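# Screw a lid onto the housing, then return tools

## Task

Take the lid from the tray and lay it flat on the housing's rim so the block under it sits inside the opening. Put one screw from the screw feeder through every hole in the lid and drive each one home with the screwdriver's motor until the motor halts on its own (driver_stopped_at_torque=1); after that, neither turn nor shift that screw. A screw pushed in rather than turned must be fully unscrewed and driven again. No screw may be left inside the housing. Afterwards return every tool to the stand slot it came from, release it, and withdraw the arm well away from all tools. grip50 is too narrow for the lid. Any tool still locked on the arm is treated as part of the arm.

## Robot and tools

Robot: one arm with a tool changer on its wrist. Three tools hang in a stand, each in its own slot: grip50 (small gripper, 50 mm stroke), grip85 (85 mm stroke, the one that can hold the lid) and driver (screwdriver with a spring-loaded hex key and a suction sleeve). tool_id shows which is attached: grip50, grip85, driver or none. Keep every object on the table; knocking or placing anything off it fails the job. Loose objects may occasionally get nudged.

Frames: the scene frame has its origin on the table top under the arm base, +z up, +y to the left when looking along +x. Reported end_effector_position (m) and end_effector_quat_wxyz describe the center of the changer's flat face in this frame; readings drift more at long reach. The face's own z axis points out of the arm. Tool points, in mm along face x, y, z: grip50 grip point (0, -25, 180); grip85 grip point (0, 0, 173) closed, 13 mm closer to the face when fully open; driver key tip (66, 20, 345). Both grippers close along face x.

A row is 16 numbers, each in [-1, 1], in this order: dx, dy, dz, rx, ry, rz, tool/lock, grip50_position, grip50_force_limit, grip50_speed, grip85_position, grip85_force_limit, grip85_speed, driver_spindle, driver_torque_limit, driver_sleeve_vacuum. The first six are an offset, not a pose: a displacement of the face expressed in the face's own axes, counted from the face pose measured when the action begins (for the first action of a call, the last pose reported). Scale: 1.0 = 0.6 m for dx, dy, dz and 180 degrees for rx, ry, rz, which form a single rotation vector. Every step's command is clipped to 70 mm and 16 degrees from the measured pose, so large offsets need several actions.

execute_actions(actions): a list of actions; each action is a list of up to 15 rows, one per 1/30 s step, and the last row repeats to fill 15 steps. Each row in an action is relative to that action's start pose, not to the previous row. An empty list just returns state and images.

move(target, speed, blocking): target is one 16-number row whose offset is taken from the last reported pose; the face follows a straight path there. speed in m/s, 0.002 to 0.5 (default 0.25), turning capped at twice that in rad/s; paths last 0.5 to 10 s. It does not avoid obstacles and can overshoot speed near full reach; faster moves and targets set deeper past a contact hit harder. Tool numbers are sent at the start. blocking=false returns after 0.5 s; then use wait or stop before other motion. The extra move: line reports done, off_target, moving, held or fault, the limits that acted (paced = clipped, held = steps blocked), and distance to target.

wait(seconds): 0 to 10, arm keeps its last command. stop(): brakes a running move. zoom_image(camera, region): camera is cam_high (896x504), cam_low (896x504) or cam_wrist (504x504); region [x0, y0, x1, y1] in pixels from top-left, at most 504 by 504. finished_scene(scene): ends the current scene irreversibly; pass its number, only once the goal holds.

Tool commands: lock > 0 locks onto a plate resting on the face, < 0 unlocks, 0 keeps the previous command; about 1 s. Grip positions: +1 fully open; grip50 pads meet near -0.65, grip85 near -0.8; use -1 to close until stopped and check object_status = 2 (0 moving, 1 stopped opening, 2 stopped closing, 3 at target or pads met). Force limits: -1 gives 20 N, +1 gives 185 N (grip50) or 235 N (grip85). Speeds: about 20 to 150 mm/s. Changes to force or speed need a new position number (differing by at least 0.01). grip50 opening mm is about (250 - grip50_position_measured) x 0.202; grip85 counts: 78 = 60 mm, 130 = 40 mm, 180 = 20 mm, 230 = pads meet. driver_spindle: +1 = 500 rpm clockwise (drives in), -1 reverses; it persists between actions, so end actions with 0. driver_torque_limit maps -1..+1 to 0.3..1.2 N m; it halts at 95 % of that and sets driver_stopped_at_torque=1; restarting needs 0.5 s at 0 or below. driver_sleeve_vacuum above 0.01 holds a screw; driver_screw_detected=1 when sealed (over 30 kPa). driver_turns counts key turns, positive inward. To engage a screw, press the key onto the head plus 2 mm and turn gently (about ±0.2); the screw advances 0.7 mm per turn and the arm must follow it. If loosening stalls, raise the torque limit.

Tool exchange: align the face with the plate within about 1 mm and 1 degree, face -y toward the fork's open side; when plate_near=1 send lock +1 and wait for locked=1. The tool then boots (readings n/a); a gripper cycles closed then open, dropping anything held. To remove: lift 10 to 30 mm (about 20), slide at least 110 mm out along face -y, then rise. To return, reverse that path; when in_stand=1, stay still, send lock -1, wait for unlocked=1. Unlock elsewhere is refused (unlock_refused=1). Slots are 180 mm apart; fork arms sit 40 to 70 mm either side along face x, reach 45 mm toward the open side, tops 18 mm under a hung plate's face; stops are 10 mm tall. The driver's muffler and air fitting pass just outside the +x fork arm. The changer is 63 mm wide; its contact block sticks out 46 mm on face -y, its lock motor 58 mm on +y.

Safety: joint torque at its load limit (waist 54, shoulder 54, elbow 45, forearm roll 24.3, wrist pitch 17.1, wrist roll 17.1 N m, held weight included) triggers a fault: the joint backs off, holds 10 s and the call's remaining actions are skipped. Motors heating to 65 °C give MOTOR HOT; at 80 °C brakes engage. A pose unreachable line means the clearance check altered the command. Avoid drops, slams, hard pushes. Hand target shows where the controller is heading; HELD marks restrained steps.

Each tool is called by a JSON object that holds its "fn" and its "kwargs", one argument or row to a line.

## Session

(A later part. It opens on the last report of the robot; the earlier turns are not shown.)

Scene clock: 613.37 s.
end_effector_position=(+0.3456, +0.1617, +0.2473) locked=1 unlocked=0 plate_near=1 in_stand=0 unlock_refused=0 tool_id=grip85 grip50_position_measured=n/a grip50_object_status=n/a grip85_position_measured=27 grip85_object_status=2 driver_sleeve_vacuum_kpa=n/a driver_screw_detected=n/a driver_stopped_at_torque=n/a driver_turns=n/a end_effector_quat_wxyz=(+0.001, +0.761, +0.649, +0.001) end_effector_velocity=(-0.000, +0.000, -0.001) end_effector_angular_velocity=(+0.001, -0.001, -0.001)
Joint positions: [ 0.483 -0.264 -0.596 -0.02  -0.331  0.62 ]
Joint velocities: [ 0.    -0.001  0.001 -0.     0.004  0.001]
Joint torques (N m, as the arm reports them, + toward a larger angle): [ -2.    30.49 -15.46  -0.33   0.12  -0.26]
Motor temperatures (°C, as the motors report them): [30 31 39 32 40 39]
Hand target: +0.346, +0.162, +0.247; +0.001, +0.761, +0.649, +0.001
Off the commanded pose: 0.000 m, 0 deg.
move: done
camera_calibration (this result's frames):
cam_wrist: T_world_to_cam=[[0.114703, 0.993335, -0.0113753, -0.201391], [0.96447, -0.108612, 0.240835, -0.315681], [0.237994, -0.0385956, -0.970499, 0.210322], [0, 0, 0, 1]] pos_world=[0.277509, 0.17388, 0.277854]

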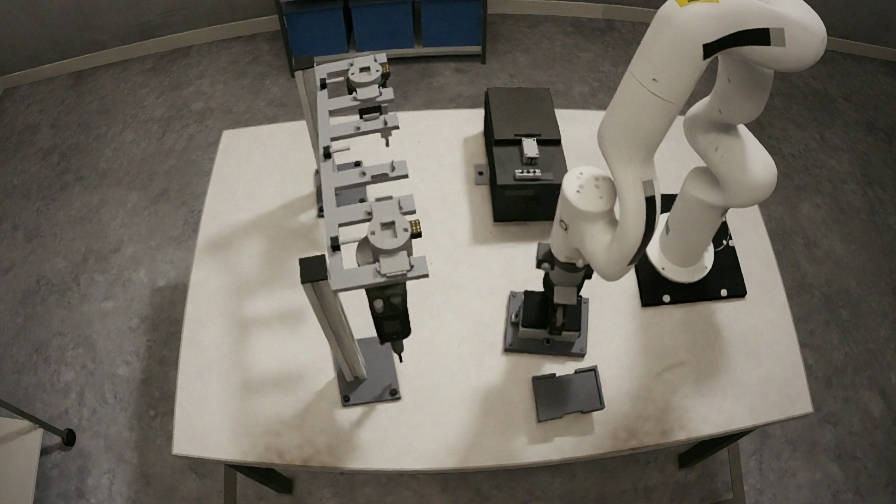

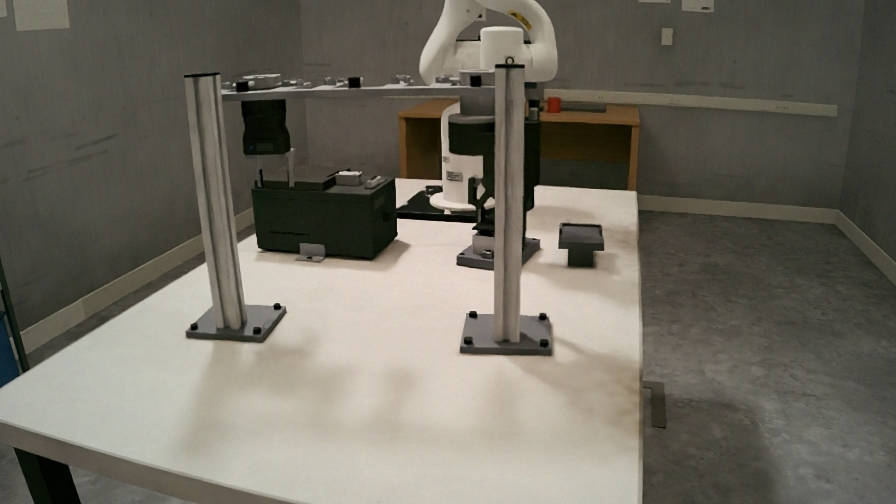

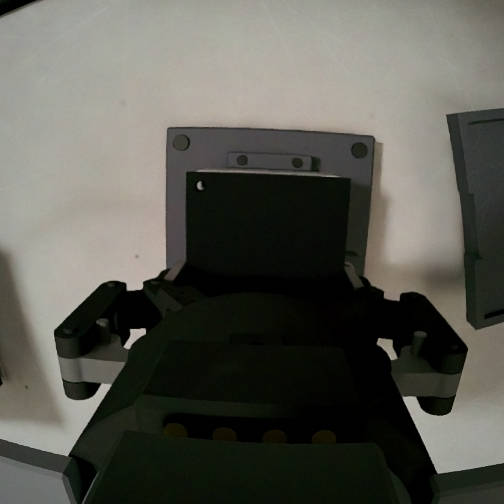

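{"fn": "move", "kwargs": {
  "target": [0,0,0.0095,0,0,0,0,1,0,0,-1,0,-0.6,0,0,0],
  "speed": 0.01
}}

{"fn": "zoom_image", "kwargs": {
  "camera": "cam_wrist",
  "region": [160, 90, 380, 250]
}}

Scene clock: 623.27 s.
end_effector_position=(+0.3459, +0.1619, +0.2427) locked=1 unlocked=0 plate_near=1 in_stand=0 unlock_refused=0 tool_id=grip85 grip50_position_measured=n/a grip50_object_status=n/a grip85_position_measured=27 grip85_object_status=2 driver_sleeve_vacuum_kpa=n/a driver_screw_detected=n/a driver_stopped_at_torque=n/a driver_turns=n/a end_effector_quat_wxyz=(+0.001, +0.761, +0.649, +0.001) end_effector_velocity=(+0.000, -0.001, -0.002) end_effector_angular_velocity=(+0.002, -0.003, -0.001)
Joint positions: [ 0.483 -0.277 -0.596 -0.021 -0.321  0.622]
Joint velocities: [-0.002 -0.003  0.002 -0.     0.008 -0.   ]
Joint torques (N m, as the arm reports them, + toward a larger angle): [-4.63  6.17 -8.55 -0.4   5.45 -0.74]
Motor temperatures (°C, as the motors report them): [30 31 39 32 40 39]
Hand target: +0.346, +0.162, +0.242; +0.001, +0.761, +0.649, +0.001
Off the commanded pose: 0.001 m, 0 deg.
move: done
camera_calibration (this result's frames):
cam_wrist: T_world_to_cam=[[0.115007, 0.993293, -0.0119723, -0.201635], [0.964644, -0.108796, 0.240054, -0.314728], [0.237141, -0.0391567, -0.970686, 0.206237], [0, 0, 0, 1]] pos_world=[0.277883, 0.174117, 0.273329]

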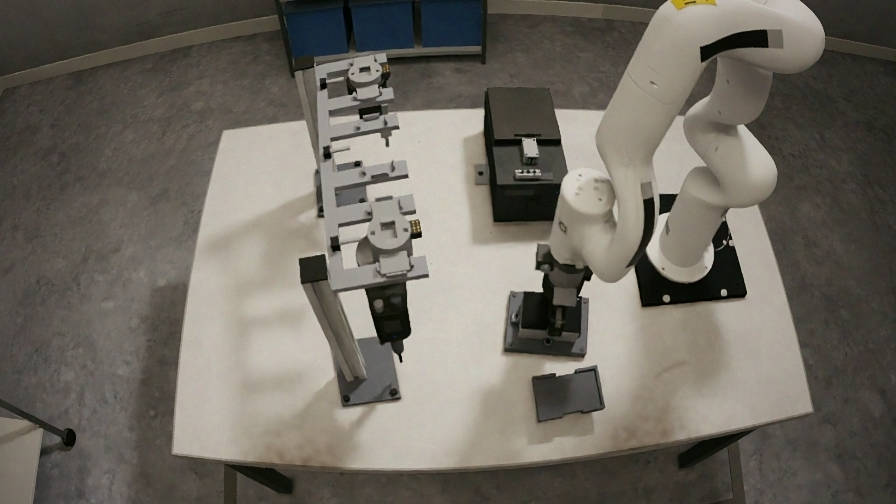

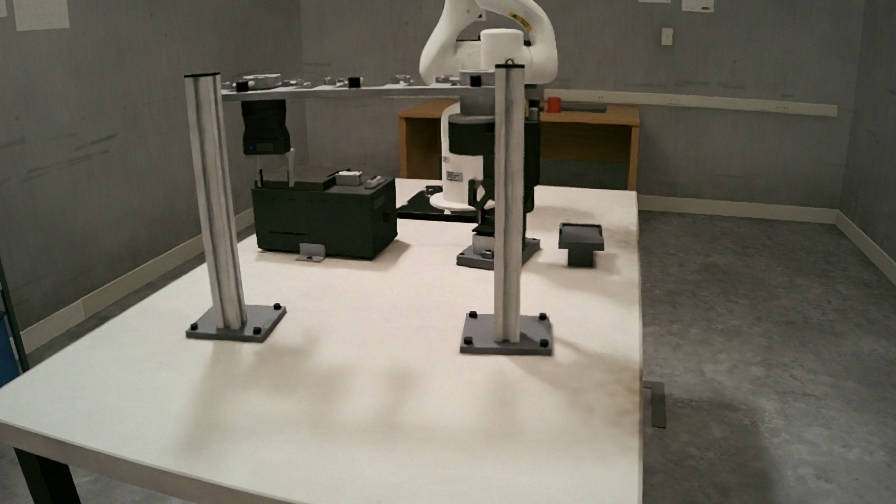

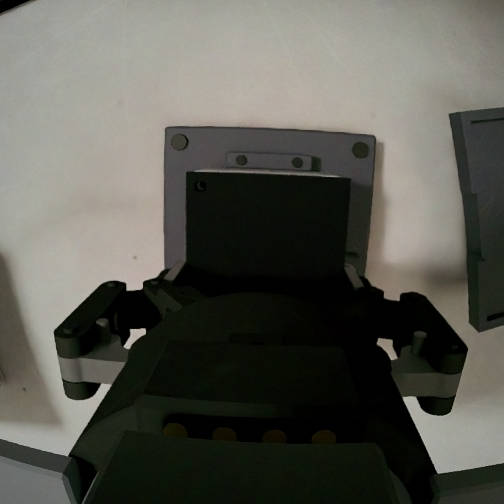

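Region (160, 90, 380, 250) of cam_wrist's 504x504 image, scaled by 2.291, with more detail than that image has; it fills the top 367 rows of this view, and the rest is white.

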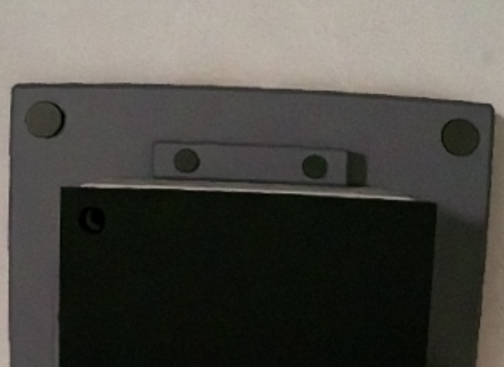

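{"fn": "execute_actions", "kwargs": {
  "actions": [
    [[0,0,-0.002,0,0,0,0,1,0,0,-1,0,-0.6,0,0,0]]
  ]
}}

{"fn": "zoom_image", "kwargs": {
  "camera": "cam_high",
  "region": [500, 270, 600, 360]
}}

{"fn": "zoom_image", "kwargs": {
  "camera": "cam_low",
  "region": [450, 200, 550, 280]
}}

Scene clock: 633.90 s.
end_effector_position=(+0.3456, +0.1619, +0.2432) locked=1 unlocked=0 plate_near=1 in_stand=0 unlock_refused=0 tool_id=grip85 grip50_position_measured=n/a grip50_object_status=n/a grip85_position_measured=27 grip85_object_status=2 driver_sleeve_vacuum_kpa=n/a driver_screw_detected=n/a driver_stopped_at_torque=n/a driver_turns=n/a end_effector_quat_wxyz=(+0.001, +0.761, +0.649, +0.001) end_effector_velocity=(+0.000, +0.002, +0.009) end_effector_angular_velocity=(-0.009, +0.018, +0.001)
Joint positions: [ 0.484 -0.275 -0.596 -0.021 -0.322  0.621]
Joint velocities: [ 0.005  0.014 -0.013  0.003 -0.048  0.   ]
Joint torques (N m, as the arm reports them, + toward a larger angle): [  1.71  38.27 -16.51   0.71  -2.33  -0.4 ]
Motor temperatures (°C, as the motors report them): [30 31 39 32 40 39]
Hand target: +0.346, +0.162, +0.244; +0.001, +0.761, +0.649, +0.001
Off the commanded pose: 0.001 m, 0 deg.
Step readings (end_effector_position):
0: (+0.3456, +0.1617, +0.2416)
1: (+0.3456, +0.1617, +0.2416)
2: (+0.3456, +0.1617, +0.2418)
4: (+0.3456, +0.1617, +0.2421)
8: (+0.3455, +0.1617, +0.2423)
15: end_effector_position above
camera_calibration (this result's frames):
cam_wrist: T_world_to_cam=[[0.114982, 0.993296, -0.0119546, -0.201512], [0.964678, -0.108782, 0.239923, -0.314531], [0.237014, -0.0391193, -0.970718, 0.206827], [0, 0, 0, 1]] pos_world=[0.277571, 0.174037, 0.273825]

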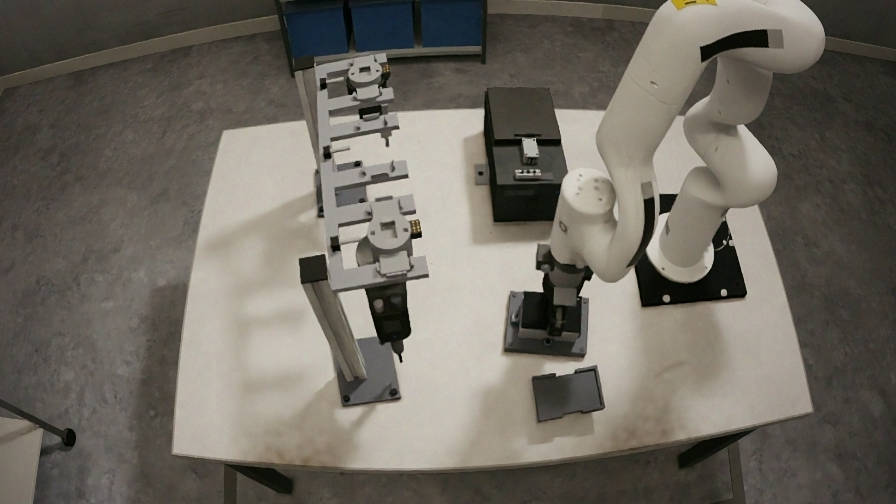

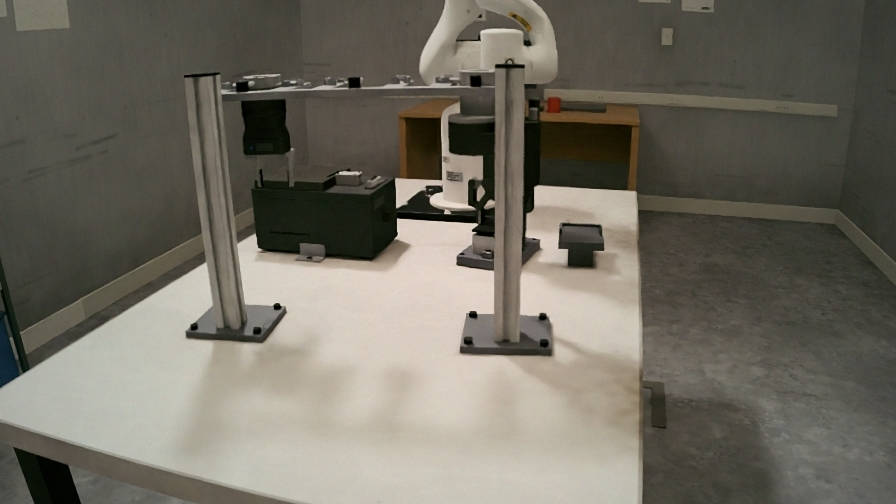

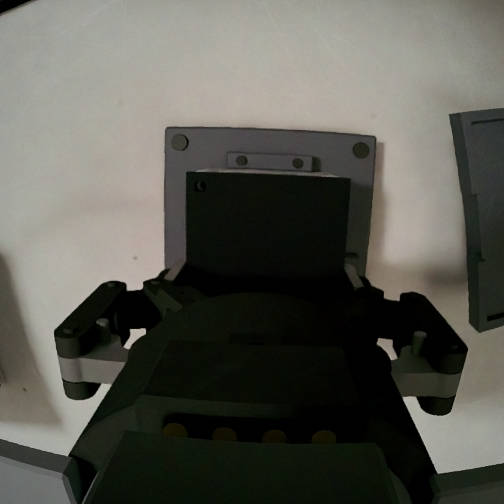

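Region (500, 270, 600, 360) of cam_high's 896x504 image, scaled by 5.040, with more detail than that image has; it fills the top 454 rows of this view, and the rest is white.

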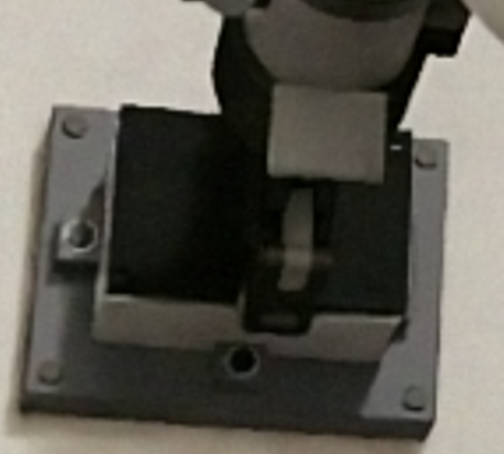

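Region (450, 200, 550, 280) of cam_low's 896x504 image, scaled by 5.040, with more detail than that image has; it fills the top 403 rows of this view, and the rest is white.

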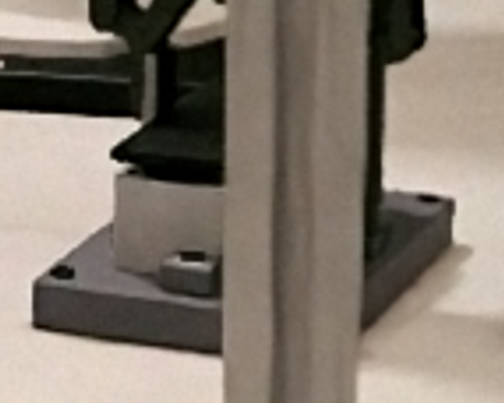

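{"fn": "execute_actions", "kwargs": {
  "actions": [
    [[0,0,0.0015,0,0,0,0,1,0,0,-1,0,-0.6,0,0,0]],
    [[0,-0.0008,0.0007,0,0,0,0,1,0,0,-1,0,-0.6,0,0,0]],
    [[0,-0.0008,0.0007,0,0,0,0,1,0,0,-1,0,-0.6,0,0,0]],
    [[0,-0.0008,0.0007,0,0,0,0,1,0,0,-1,0,-0.6,0,0,0]]
  ]
}}

Scene clock: 671.50 s.
end_effector_position=(+0.3451, +0.1623, +0.2424) locked=1 unlocked=0 plate_near=1 in_stand=0 unlock_refused=0 tool_id=grip85 grip50_position_measured=n/a grip50_object_status=n/a grip85_position_measured=27 grip85_object_status=2 driver_sleeve_vacuum_kpa=n/a driver_screw_detected=n/a driver_stopped_at_torque=n/a driver_turns=n/a end_effector_quat_wxyz=(+0.001, +0.761, +0.649, +0.002) end_effector_velocity=(+0.000, +0.001, +0.001) end_effector_angular_velocity=(+0.001, +0.000, -0.001)
Joint positions: [ 0.485 -0.276 -0.594 -0.021 -0.318  0.624]
Joint velocities: [ 0.002  0.001 -0.001  0.002 -0.003  0.001]
Joint torques (N m, as the arm reports them, + toward a larger angle): [ 6.53 -3.   -3.87  2.73  5.37  0.02]
Motor temperatures (°C, as the motors report them): [30 31 39 32 40 39]
Hand target: +0.345, +0.162, +0.242; +0.001, +0.761, +0.649, +0.001
Off the commanded pose: 0.000 m, 0 deg.
Step readings (end_effector_position; steps 1 to 15: 1st action; 16 to 30: 2nd action; 31 to 45: 3rd action; 46 to 60: 4th action):
0: (+0.3459, +0.1619, +0.2439)
1: (+0.3459, +0.1619, +0.2439)
2: (+0.3459, +0.1619, +0.2437)
4: (+0.3460, +0.1620, +0.2433)
8: (+0.3460, +0.1620, +0.2431)
15: (+0.3459, +0.1620, +0.2429)
16: (+0.3459, +0.1620, +0.2428)
17: (+0.3459, +0.1620, +0.2428)
19: (+0.3458, +0.1620, +0.2428)
23: (+0.3457, +0.1621, +0.2427)
30: (+0.3456, +0.1621, +0.2427)
31: (+0.3456, +0.1621, +0.2426)
32: (+0.3456, +0.1621, +0.2426)
34: (+0.3455, +0.1621, +0.2426)
38: (+0.3454, +0.1622, +0.2425)
45: (+0.3454, +0.1622, +0.2424)
46: (+0.3453, +0.1622, +0.2424)
47: (+0.3453, +0.1622, +0.2424)
49: (+0.3452, +0.1622, +0.2424)
53: (+0.3451, +0.1622, +0.2424)
60: end_effector_position above
camera_calibration (this result's frames):
cam_wrist: T_world_to_cam=[[0.114952, 0.993307, -0.0112956, -0.202034], [0.964328, -0.108855, 0.241293, -0.313974], [0.238448, -0.0386298, -0.970387, 0.205557], [0, 0, 0, 1]] pos_world=[0.276983, 0.174444, 0.272947]

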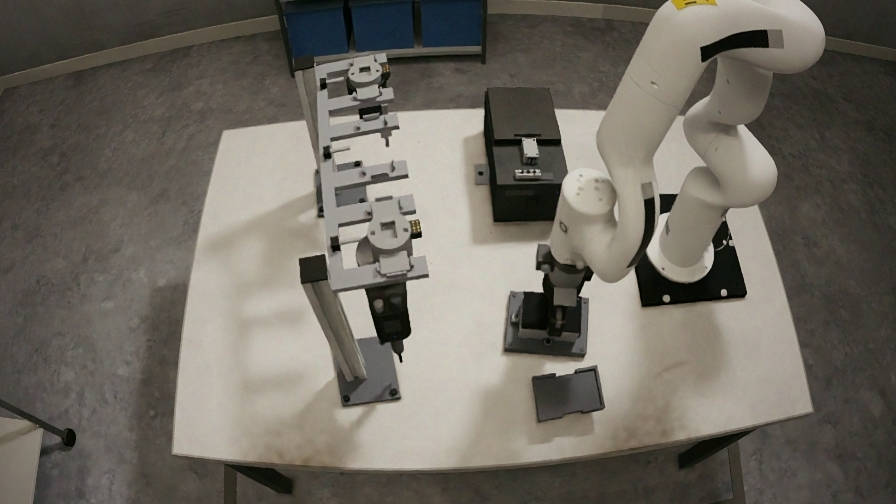

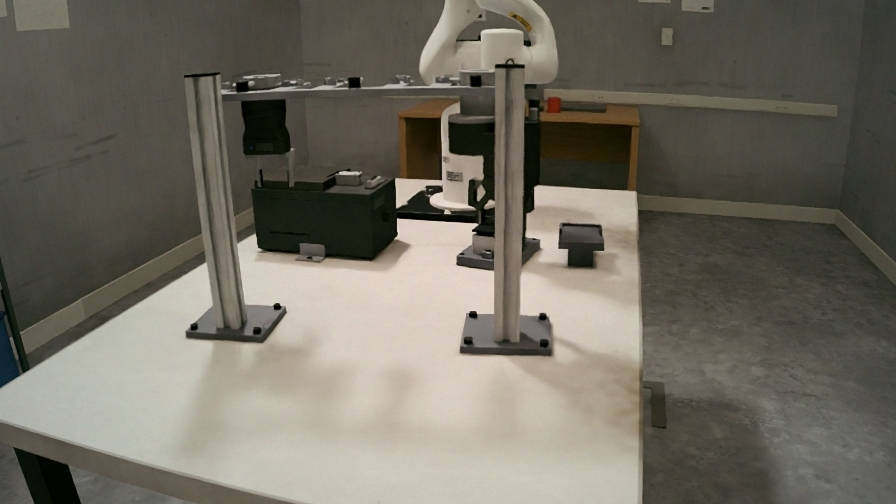

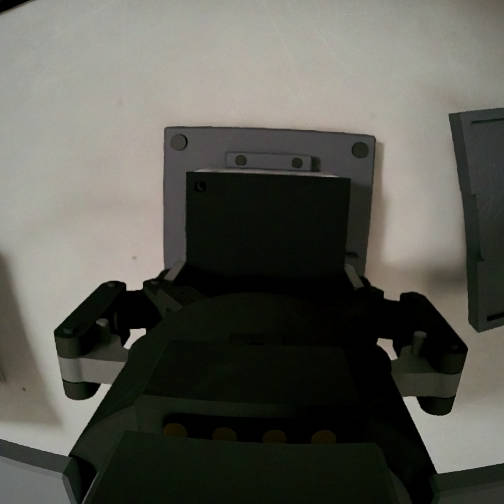

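{"fn": "execute_actions", "kwargs": {
  "actions": [
    [[0,0.0006,-0.0008,0,0,0,0,1,0,0,-1,0,-0.6,0,0,0]],
    [[-0.0008,0,0,0,0,0,0,1,0,0,-1,0,-0.6,0,0,0]],
    [[-0.0008,0,0.0004,0,0,0,0,1,0,0,-1,0,-0.6,0,0,0]],
    [[-0.0008,0,0.0004,0,0,0,0,1,0,0,-1,0,-0.6,0,0,0]]
  ]
}}

{"fn": "zoom_image", "kwargs": {
  "camera": "cam_wrist",
  "region": [150, 150, 390, 300]
}}

Scene clock: 704.33 s.
end_effector_position=(+0.3450, +0.1610, +0.2417) locked=1 unlocked=0 plate_near=1 in_stand=0 unlock_refused=0 tool_id=grip85 grip50_position_measured=n/a grip50_object_status=n/a grip85_position_measured=27 grip85_object_status=2 driver_sleeve_vacuum_kpa=n/a driver_screw_detected=n/a driver_stopped_at_torque=n/a driver_turns=n/a end_effector_quat_wxyz=(+0.001, +0.761, +0.649, +0.003) end_effector_velocity=(-0.000, -0.001, -0.002) end_effector_angular_velocity=(+0.002, -0.004, -0.000)
Joint positions: [ 0.482 -0.276 -0.592 -0.021 -0.313  0.62 ]
Joint velocities: [-0.001 -0.003  0.004 -0.001  0.012  0.   ]
Joint torques (N m, as the arm reports them, + toward a larger angle): [-9.46  9.8  -7.6  -2.1   0.78 -0.33]
Motor temperatures (°C, as the motors report them): [30 31 38 33 40 39]
Hand target: +0.345, +0.161, +0.242; +0.001, +0.761, +0.649, +0.002
Off the commanded pose: 0.000 m, 0 deg.
Step readings (end_effector_position; steps 1 to 15: 1st action; 16 to 30: 2nd action; 31 to 45: 3rd action; 46 to 60: 4th action):
0: (+0.3451, +0.1623, +0.2424)
1: (+0.3451, +0.1623, +0.2424)
2: (+0.3451, +0.1623, +0.2425)
4: (+0.3452, +0.1623, +0.2426)
8: (+0.3452, +0.1622, +0.2426)
15: (+0.3453, +0.1622, +0.2427)
16: (+0.3453, +0.1622, +0.2427)
17: (+0.3453, +0.1622, +0.2427)
19: (+0.3453, +0.1620, +0.2427)
23: (+0.3452, +0.1619, +0.2427)
30: (+0.3452, +0.1619, +0.2427)
31: (+0.3452, +0.1619, +0.2427)
32: (+0.3452, +0.1618, +0.2426)
34: (+0.3452, +0.1617, +0.2426)
38: (+0.3452, +0.1616, +0.2426)
45: (+0.3451, +0.1613, +0.2420)
46: (+0.3451, +0.1613, +0.2420)
47: (+0.3451, +0.1613, +0.2419)
49: (+0.3450, +0.1612, +0.2418)
53: (+0.3450, +0.1611, +0.2418)
60: end_effector_position above
camera_calibration (this result's frames):
cam_wrist: T_world_to_cam=[[0.115148, 0.993297, -0.0100683, -0.201138], [0.963926, -0.109283, 0.242701, -0.314041], [0.239974, -0.0376516, -0.970049, 0.204122], [0, 0, 0, 1]] pos_world=[0.276889, 0.173156, 0.272201]

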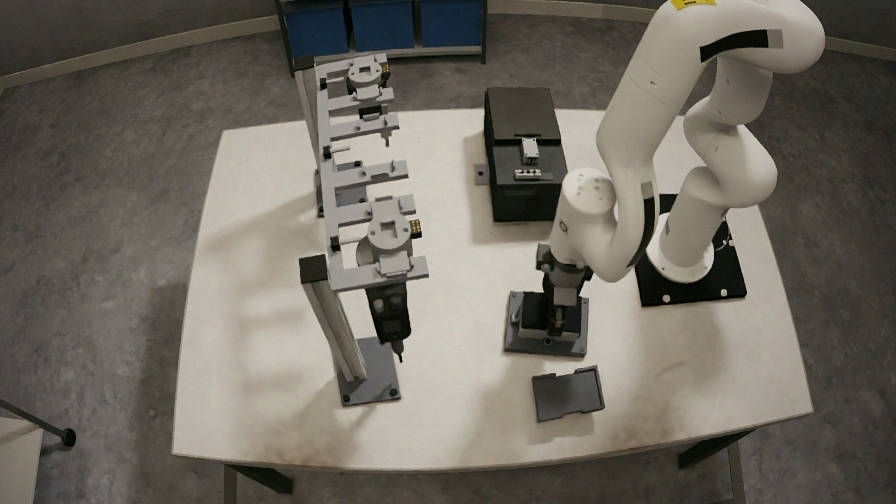

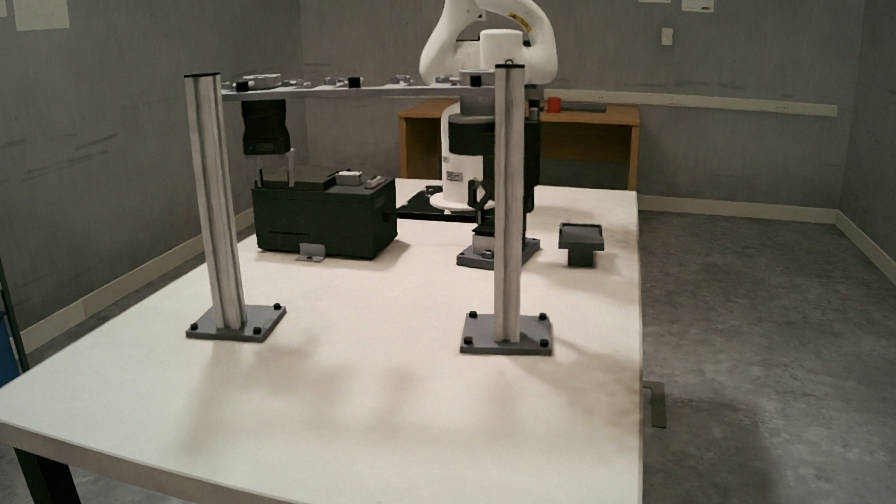

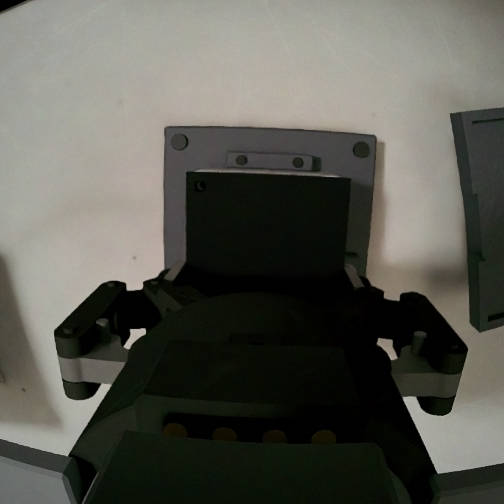

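Region (150, 150, 390, 300) of cam_wrist's 504x504 image, scaled by 2.100, with more detail than that image has; it fills the top 315 rows of this view, and the rest is white.

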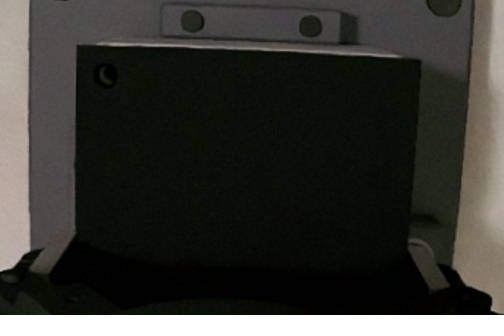

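{"fn": "execute_actions", "kwargs": {
  "actions": [
    [[0.0004,0,0.001,0,0,0,0,1,0,0,-1,0,-0.6,0,0,0]],
    [[0,0,0.001,0,0,0,0,1,0,0,-1,0,-0.6,0,0,0]]
  ]
}}

Scene clock: 713.17 s.
end_effector_position=(+0.3451, +0.1611, +0.2407) locked=1 unlocked=0 plate_near=1 in_stand=0 unlock_refused=0 tool_id=grip85 grip50_position_measured=n/a grip50_object_status=n/a grip85_position_measured=27 grip85_object_status=2 driver_sleeve_vacuum_kpa=n/a driver_screw_detected=n/a driver_stopped_at_torque=n/a driver_turns=n/a end_effector_quat_wxyz=(+0.001, +0.761, +0.649, +0.002) end_effector_velocity=(-0.000, -0.000, -0.001) end_effector_angular_velocity=(-0.000, +0.001, +0.000)
Joint positions: [ 0.482 -0.279 -0.592 -0.021 -0.311  0.621]
Joint velocities: [-0.001 -0.001  0.001 -0.     0.001 -0.001]
Joint torques (N m, as the arm reports them, + toward a larger angle): [-5.56  1.5  -4.31 -1.37  2.19 -0.36]
Motor temperatures (°C, as the motors report them): [30 31 38 33 40 39]
Hand target: +0.345, +0.161, +0.241; +0.001, +0.761, +0.649, +0.002
Off the commanded pose: 0.000 m, 0 deg.
Step readings (end_effector_position; steps 1 to 15: 1st action; 16 to 30: 2nd action):
0: (+0.3450, +0.1609, +0.2417)
1: (+0.3450, +0.1609, +0.2417)
2: (+0.3450, +0.1609, +0.2417)
4: (+0.3451, +0.1610, +0.2415)
8: (+0.3451, +0.1611, +0.2414)
15: (+0.3451, +0.1611, +0.2412)
16: (+0.3451, +0.1611, +0.2412)
17: (+0.3451, +0.1611, +0.2412)
19: (+0.3451, +0.1611, +0.2409)
23: (+0.3451, +0.1611, +0.2408)
30: end_effector_position above
camera_calibration (this result's frames):
cam_wrist: T_world_to_cam=[[0.115311, 0.993275, -0.0103693, -0.201228], [0.963992, -0.109381, 0.242394, -0.313772], [0.23963, -0.0379467, -0.970122, 0.203262], [0, 0, 0, 1]] pos_world=[0.27697, 0.173267, 0.271159]

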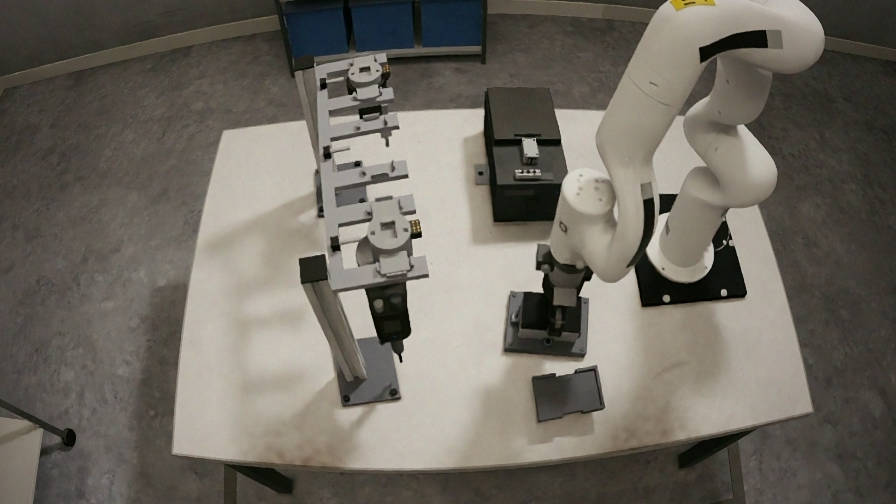

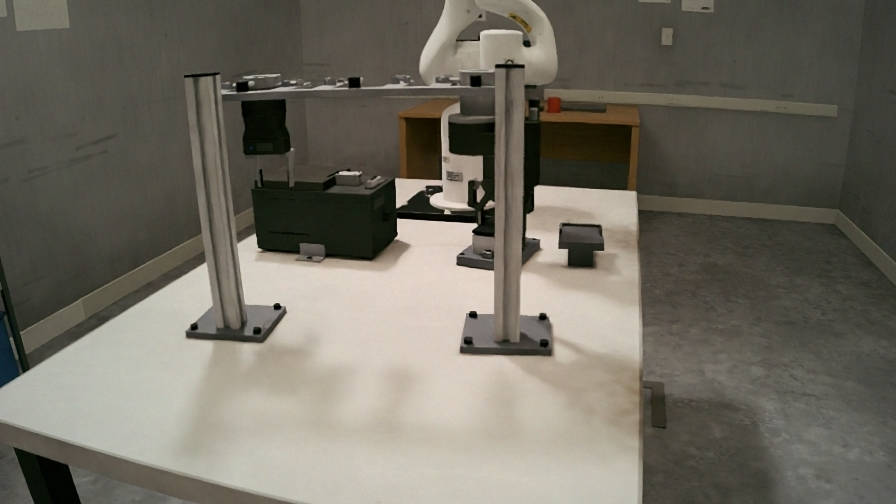

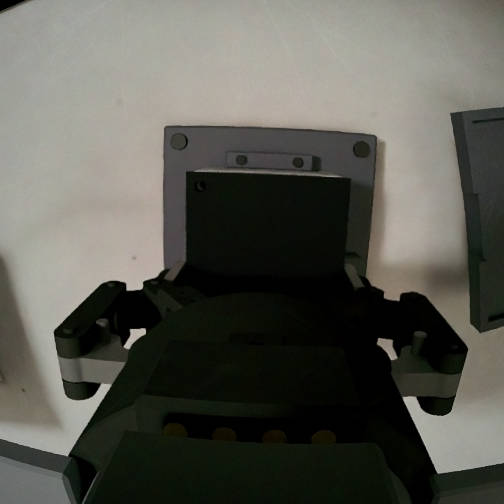

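{"fn": "execute_actions", "kwargs": {
  "actions": [
    [[0,0,-0.0003,0,0,0,0,1,0,0,-1,0,-0.6,0,0,0]],
    [[0,0,0,0,0,0,0,1,0,0,1,0,-0.6,0,0,0]],
    [[0,0,0,0,0,0,0,1,0,0,1,0,-0.6,0,0,0]]
  ]
}}

{"fn": "zoom_image", "kwargs": {
  "camera": "cam_wrist",
  "region": [150, 150, 390, 300]
}}

{"fn": "zoom_image", "kwargs": {
  "camera": "cam_low",
  "region": [450, 200, 550, 280]
}}

Scene clock: 727.60 s.
end_effector_position=(+0.3447, +0.1609, +0.2404) locked=1 unlocked=0 plate_near=1 in_stand=0 unlock_refused=0 tool_id=grip85 grip50_position_measured=n/a grip50_object_status=n/a grip85_position_measured=3 grip85_object_status=3 driver_sleeve_vacuum_kpa=n/a driver_screw_detected=n/a driver_stopped_at_torque=n/a driver_turns=n/a end_effector_quat_wxyz=(+0.001, +0.761, +0.649, +0.002) end_effector_velocity=(-0.001, -0.000, -0.000) end_effector_angular_velocity=(-0.000, +0.001, +0.000)
Joint positions: [ 0.482 -0.279 -0.591 -0.021 -0.311  0.621]
Joint velocities: [ 0.     0.     0.001  0.001 -0.001 -0.   ]
Joint torques (N m, as the arm reports them, + toward a larger angle): [ -1.19  30.61 -14.76  -0.03   0.    -0.23]
Motor temperatures (°C, as the motors report them): [30 30 38 33 40 39]
Hand target: +0.345, +0.161, +0.240; +0.001, +0.761, +0.649, +0.002
Off the commanded pose: 0.000 m, 0 deg.
Step readings (end_effector_position; steps 1 to 15: 1st action; 16 to 30: 2nd action; 31 to 45: 3rd action):
0: (+0.3451, +0.1611, +0.2407)
1: (+0.3451, +0.1611, +0.2407)
2: (+0.3451, +0.1611, +0.2407)
4: (+0.3451, +0.1611, +0.2407)
8: (+0.3451, +0.1611, +0.2407)
15: (+0.3451, +0.1611, +0.2407)
16: (+0.3451, +0.1611, +0.2407)
17: (+0.3450, +0.1611, +0.2404)
19: (+0.3445, +0.1608, +0.2394)
23: (+0.3435, +0.1602, +0.2391)
30: (+0.3447, +0.1609, +0.2404)
31: (+0.3448, +0.1609, +0.2405)
32: (+0.3448, +0.1610, +0.2405)
34: (+0.3447, +0.1609, +0.2404)
38: (+0.3447, +0.1609, +0.2403)
45: end_effector_position above
camera_calibration (this result's frames):
cam_wrist: T_world_to_cam=[[0.115285, 0.993272, -0.0109953, -0.200818], [0.964247, -0.109244, 0.241441, -0.313249], [0.238615, -0.0384368, -0.970353, 0.203543], [0, 0, 0, 1]] pos_world=[0.276632, 0.173069, 0.270931]

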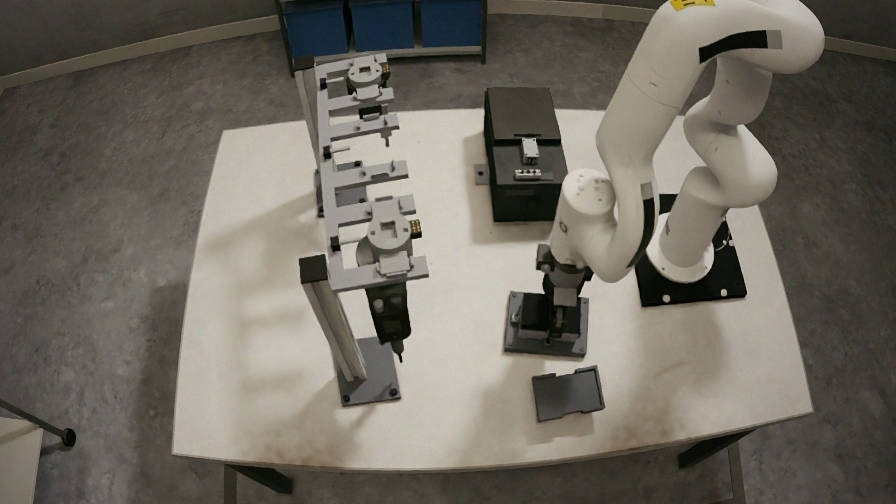

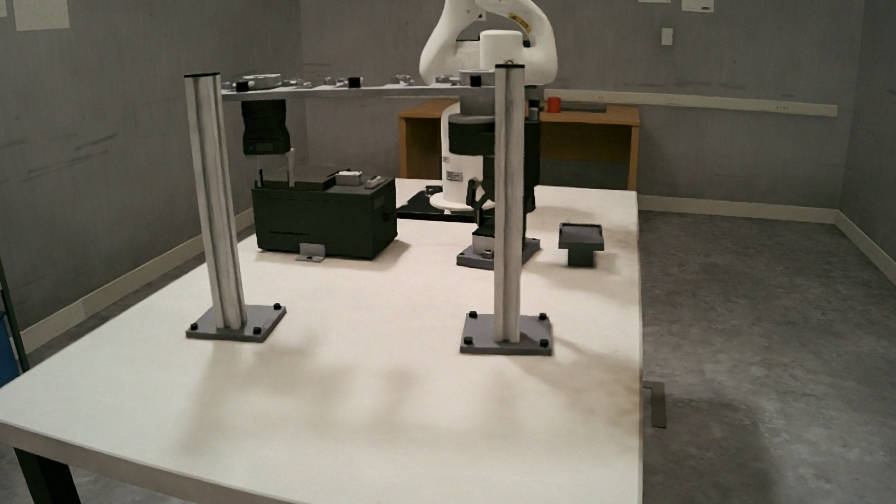

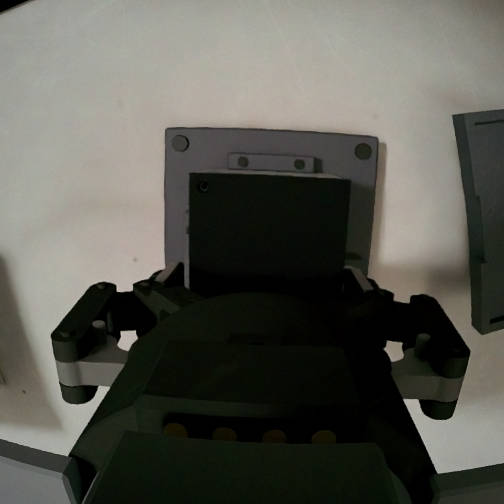

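Region (150, 150, 390, 300) of cam_wrist's 504x504 image, scaled by 2.100, with more detail than that image has; it fills the top 315 rows of this view, and the rest is white.

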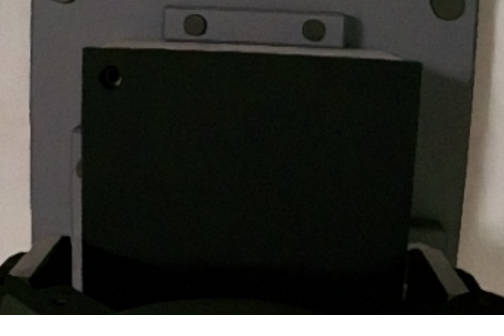

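Region (450, 200, 550, 280) of cam_low's 896x504 image, scaled by 5.040, with more detail than that image has; it fills the top 403 rows of this view, and the rest is white.

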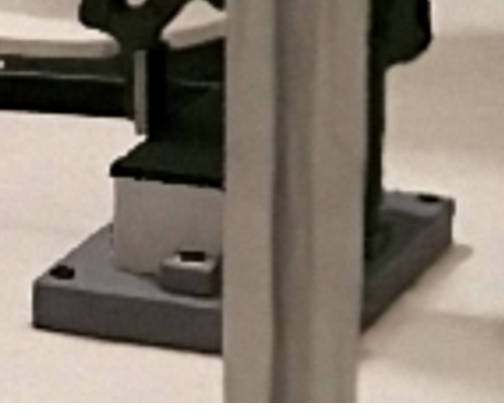

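{"fn": "move", "kwargs": {
  "target": [0,0,-0.2,0,0,0,0,1,0,0,1,0,0,0,0,0],
  "speed": 0.15
}}

{"fn": "zoom_image", "kwargs": {
  "camera": "cam_wrist",
  "region": [170, 120, 370, 300]
}}

{"fn": "zoom_image", "kwargs": {
  "camera": "cam_high",
  "region": [490, 270, 610, 370]
}}

{"fn": "zoom_image", "kwargs": {
  "camera": "cam_low",
  "region": [450, 210, 550, 280]
}}

Scene clock: 738.47 s.
end_effector_position=(+0.3442, +0.1610, +0.3600) locked=1 unlocked=0 plate_near=1 in_stand=0 unlock_refused=0 tool_id=grip85 grip50_position_measured=n/a grip50_object_status=n/a grip85_position_measured=3 grip85_object_status=3 driver_sleeve_vacuum_kpa=n/a driver_screw_detected=n/a driver_stopped_at_torque=n/a driver_turns=n/a end_effector_quat_wxyz=(+0.001, +0.761, +0.649, +0.002) end_effector_velocity=(-0.000, -0.000, +0.001) end_effector_angular_velocity=(-0.001, +0.002, -0.001)
Joint positions: [ 0.484 -0.021 -0.654 -0.01  -0.633  0.611]
Joint velocities: [-0.001  0.002 -0.001 -0.    -0.005  0.   ]
Joint torques (N m, as the arm reports them, + toward a larger angle): [ -1.19  23.28 -20.08   0.    -0.05  -0.31]
Motor temperatures (°C, as the motors report them): [30 31 38 32 40 39]
Hand target: +0.344, +0.161, +0.360; +0.001, +0.761, +0.649, +0.002
Off the commanded pose: 0.000 m, 0 deg.
move: done
camera_calibration (this result's frames):
cam_wrist: T_world_to_cam=[[0.115022, 0.993303, -0.0109141, -0.199442], [0.964453, -0.109037, 0.240712, -0.341417], [0.23791, -0.0382134, -0.970535, 0.320081], [0, 0, 0, 1]] pos_world=[0.27607, 0.173111, 0.390656]

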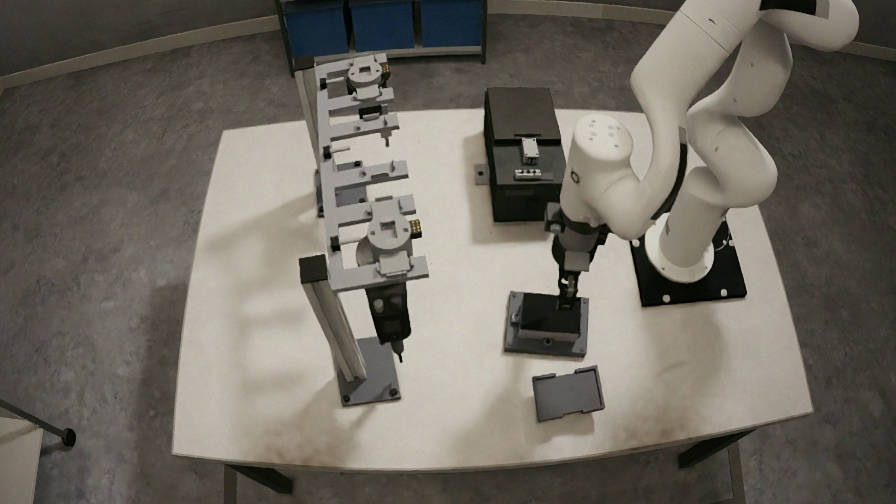

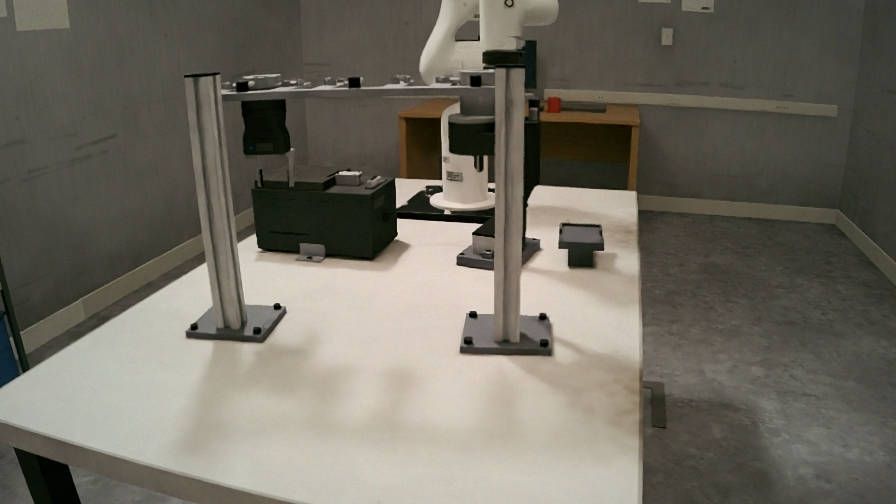

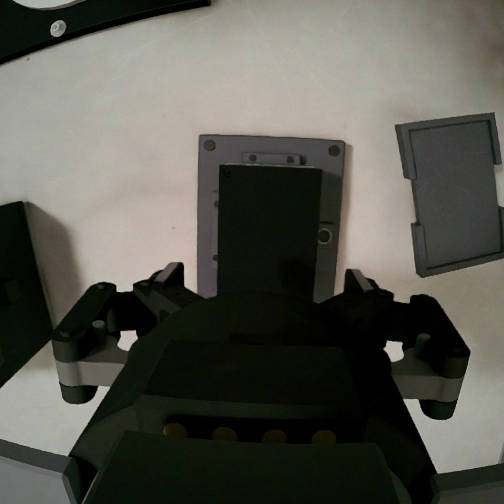

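Region (170, 120, 370, 300) of cam_wrist's 504x504 image, scaled by 2.520, with more detail than that image has; it fills the top 454 rows of this view, and the rest is white.

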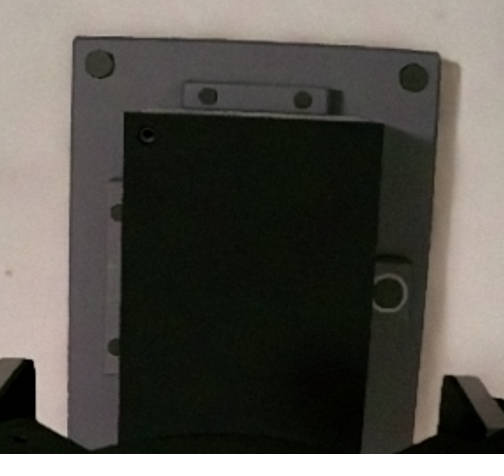

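Region (490, 270, 610, 370) of cam_high's 896x504 image, scaled by 4.200, with more detail than that image has.

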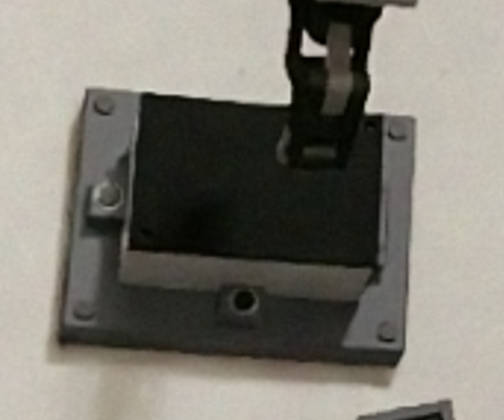

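Region (450, 210, 550, 280) of cam_low's 896x504 image, scaled by 5.040, with more detail than that image has; it fills the top 353 rows of this view, and the rest is white.

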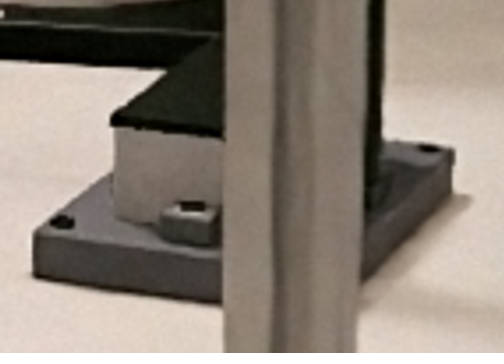

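{"fn": "move", "kwargs": {
  "target": [-0.2445,0.3517,-0.119,0,0,-0.0959,0,1,0,0,1,0,0,0,0,0],
  "speed": 0.3
}}

Scene clock: 757.63 s.
end_effector_position=(+0.5288, -0.0171, +0.4321) locked=1 unlocked=0 plate_near=1 in_stand=0 unlock_refused=0 tool_id=grip85 grip50_position_measured=n/a grip50_object_status=n/a grip85_position_measured=3 grip85_object_status=3 driver_sleeve_vacuum_kpa=n/a driver_screw_detected=n/a driver_stopped_at_torque=n/a driver_turns=n/a end_effector_quat_wxyz=(+0.001, +0.655, +0.756, +0.001) end_effector_velocity=(+0.002, -0.001, +0.001) end_effector_angular_velocity=(+0.001, -0.002, +0.002)
Joint positions: [ 0.014 -0.283 -1.138 -0.007 -0.852 -0.165]
Joint velocities: [-0.002 -0.002 -0.006  0.001 -0.001 -0.004]
Joint torques (N m, as the arm reports them, + toward a larger angle): [ -0.93  42.12 -21.46   0.37  -0.08  -0.2 ]
Motor temperatures (°C, as the motors report them): [30 31 39 32 40 39]
Hand target: +0.529, -0.017, +0.432; +0.001, +0.655, +0.756, +0.002
Off the commanded pose: 0.000 m, 0 deg.
move: done
camera_calibration (this result's frames):
cam_wrist: T_world_to_cam=[[-0.185293, 0.982606, -0.0123231, 0.116181], [0.953184, 0.182766, 0.240908, -0.545368], [0.23897, 0.0328923, -0.97047, 0.339871], [0, 0, 0, 1]] pos_world=[0.460145, -0.0256648, 0.462649]

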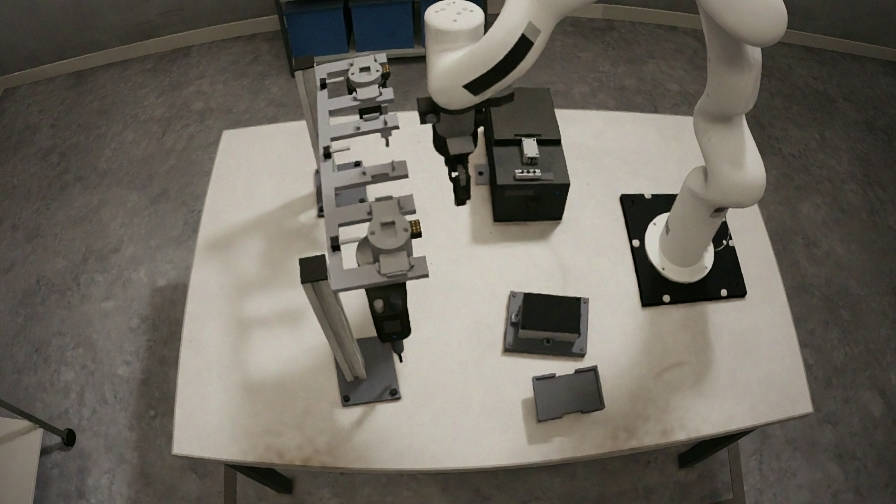

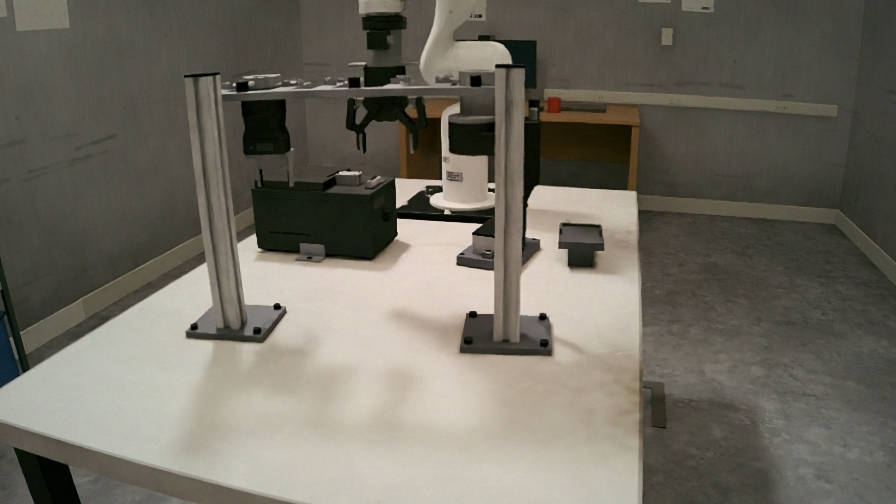

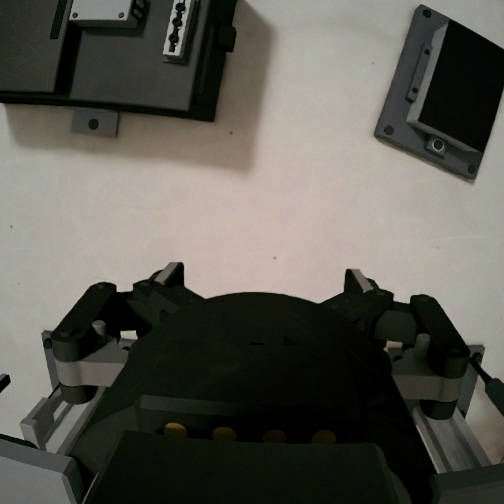

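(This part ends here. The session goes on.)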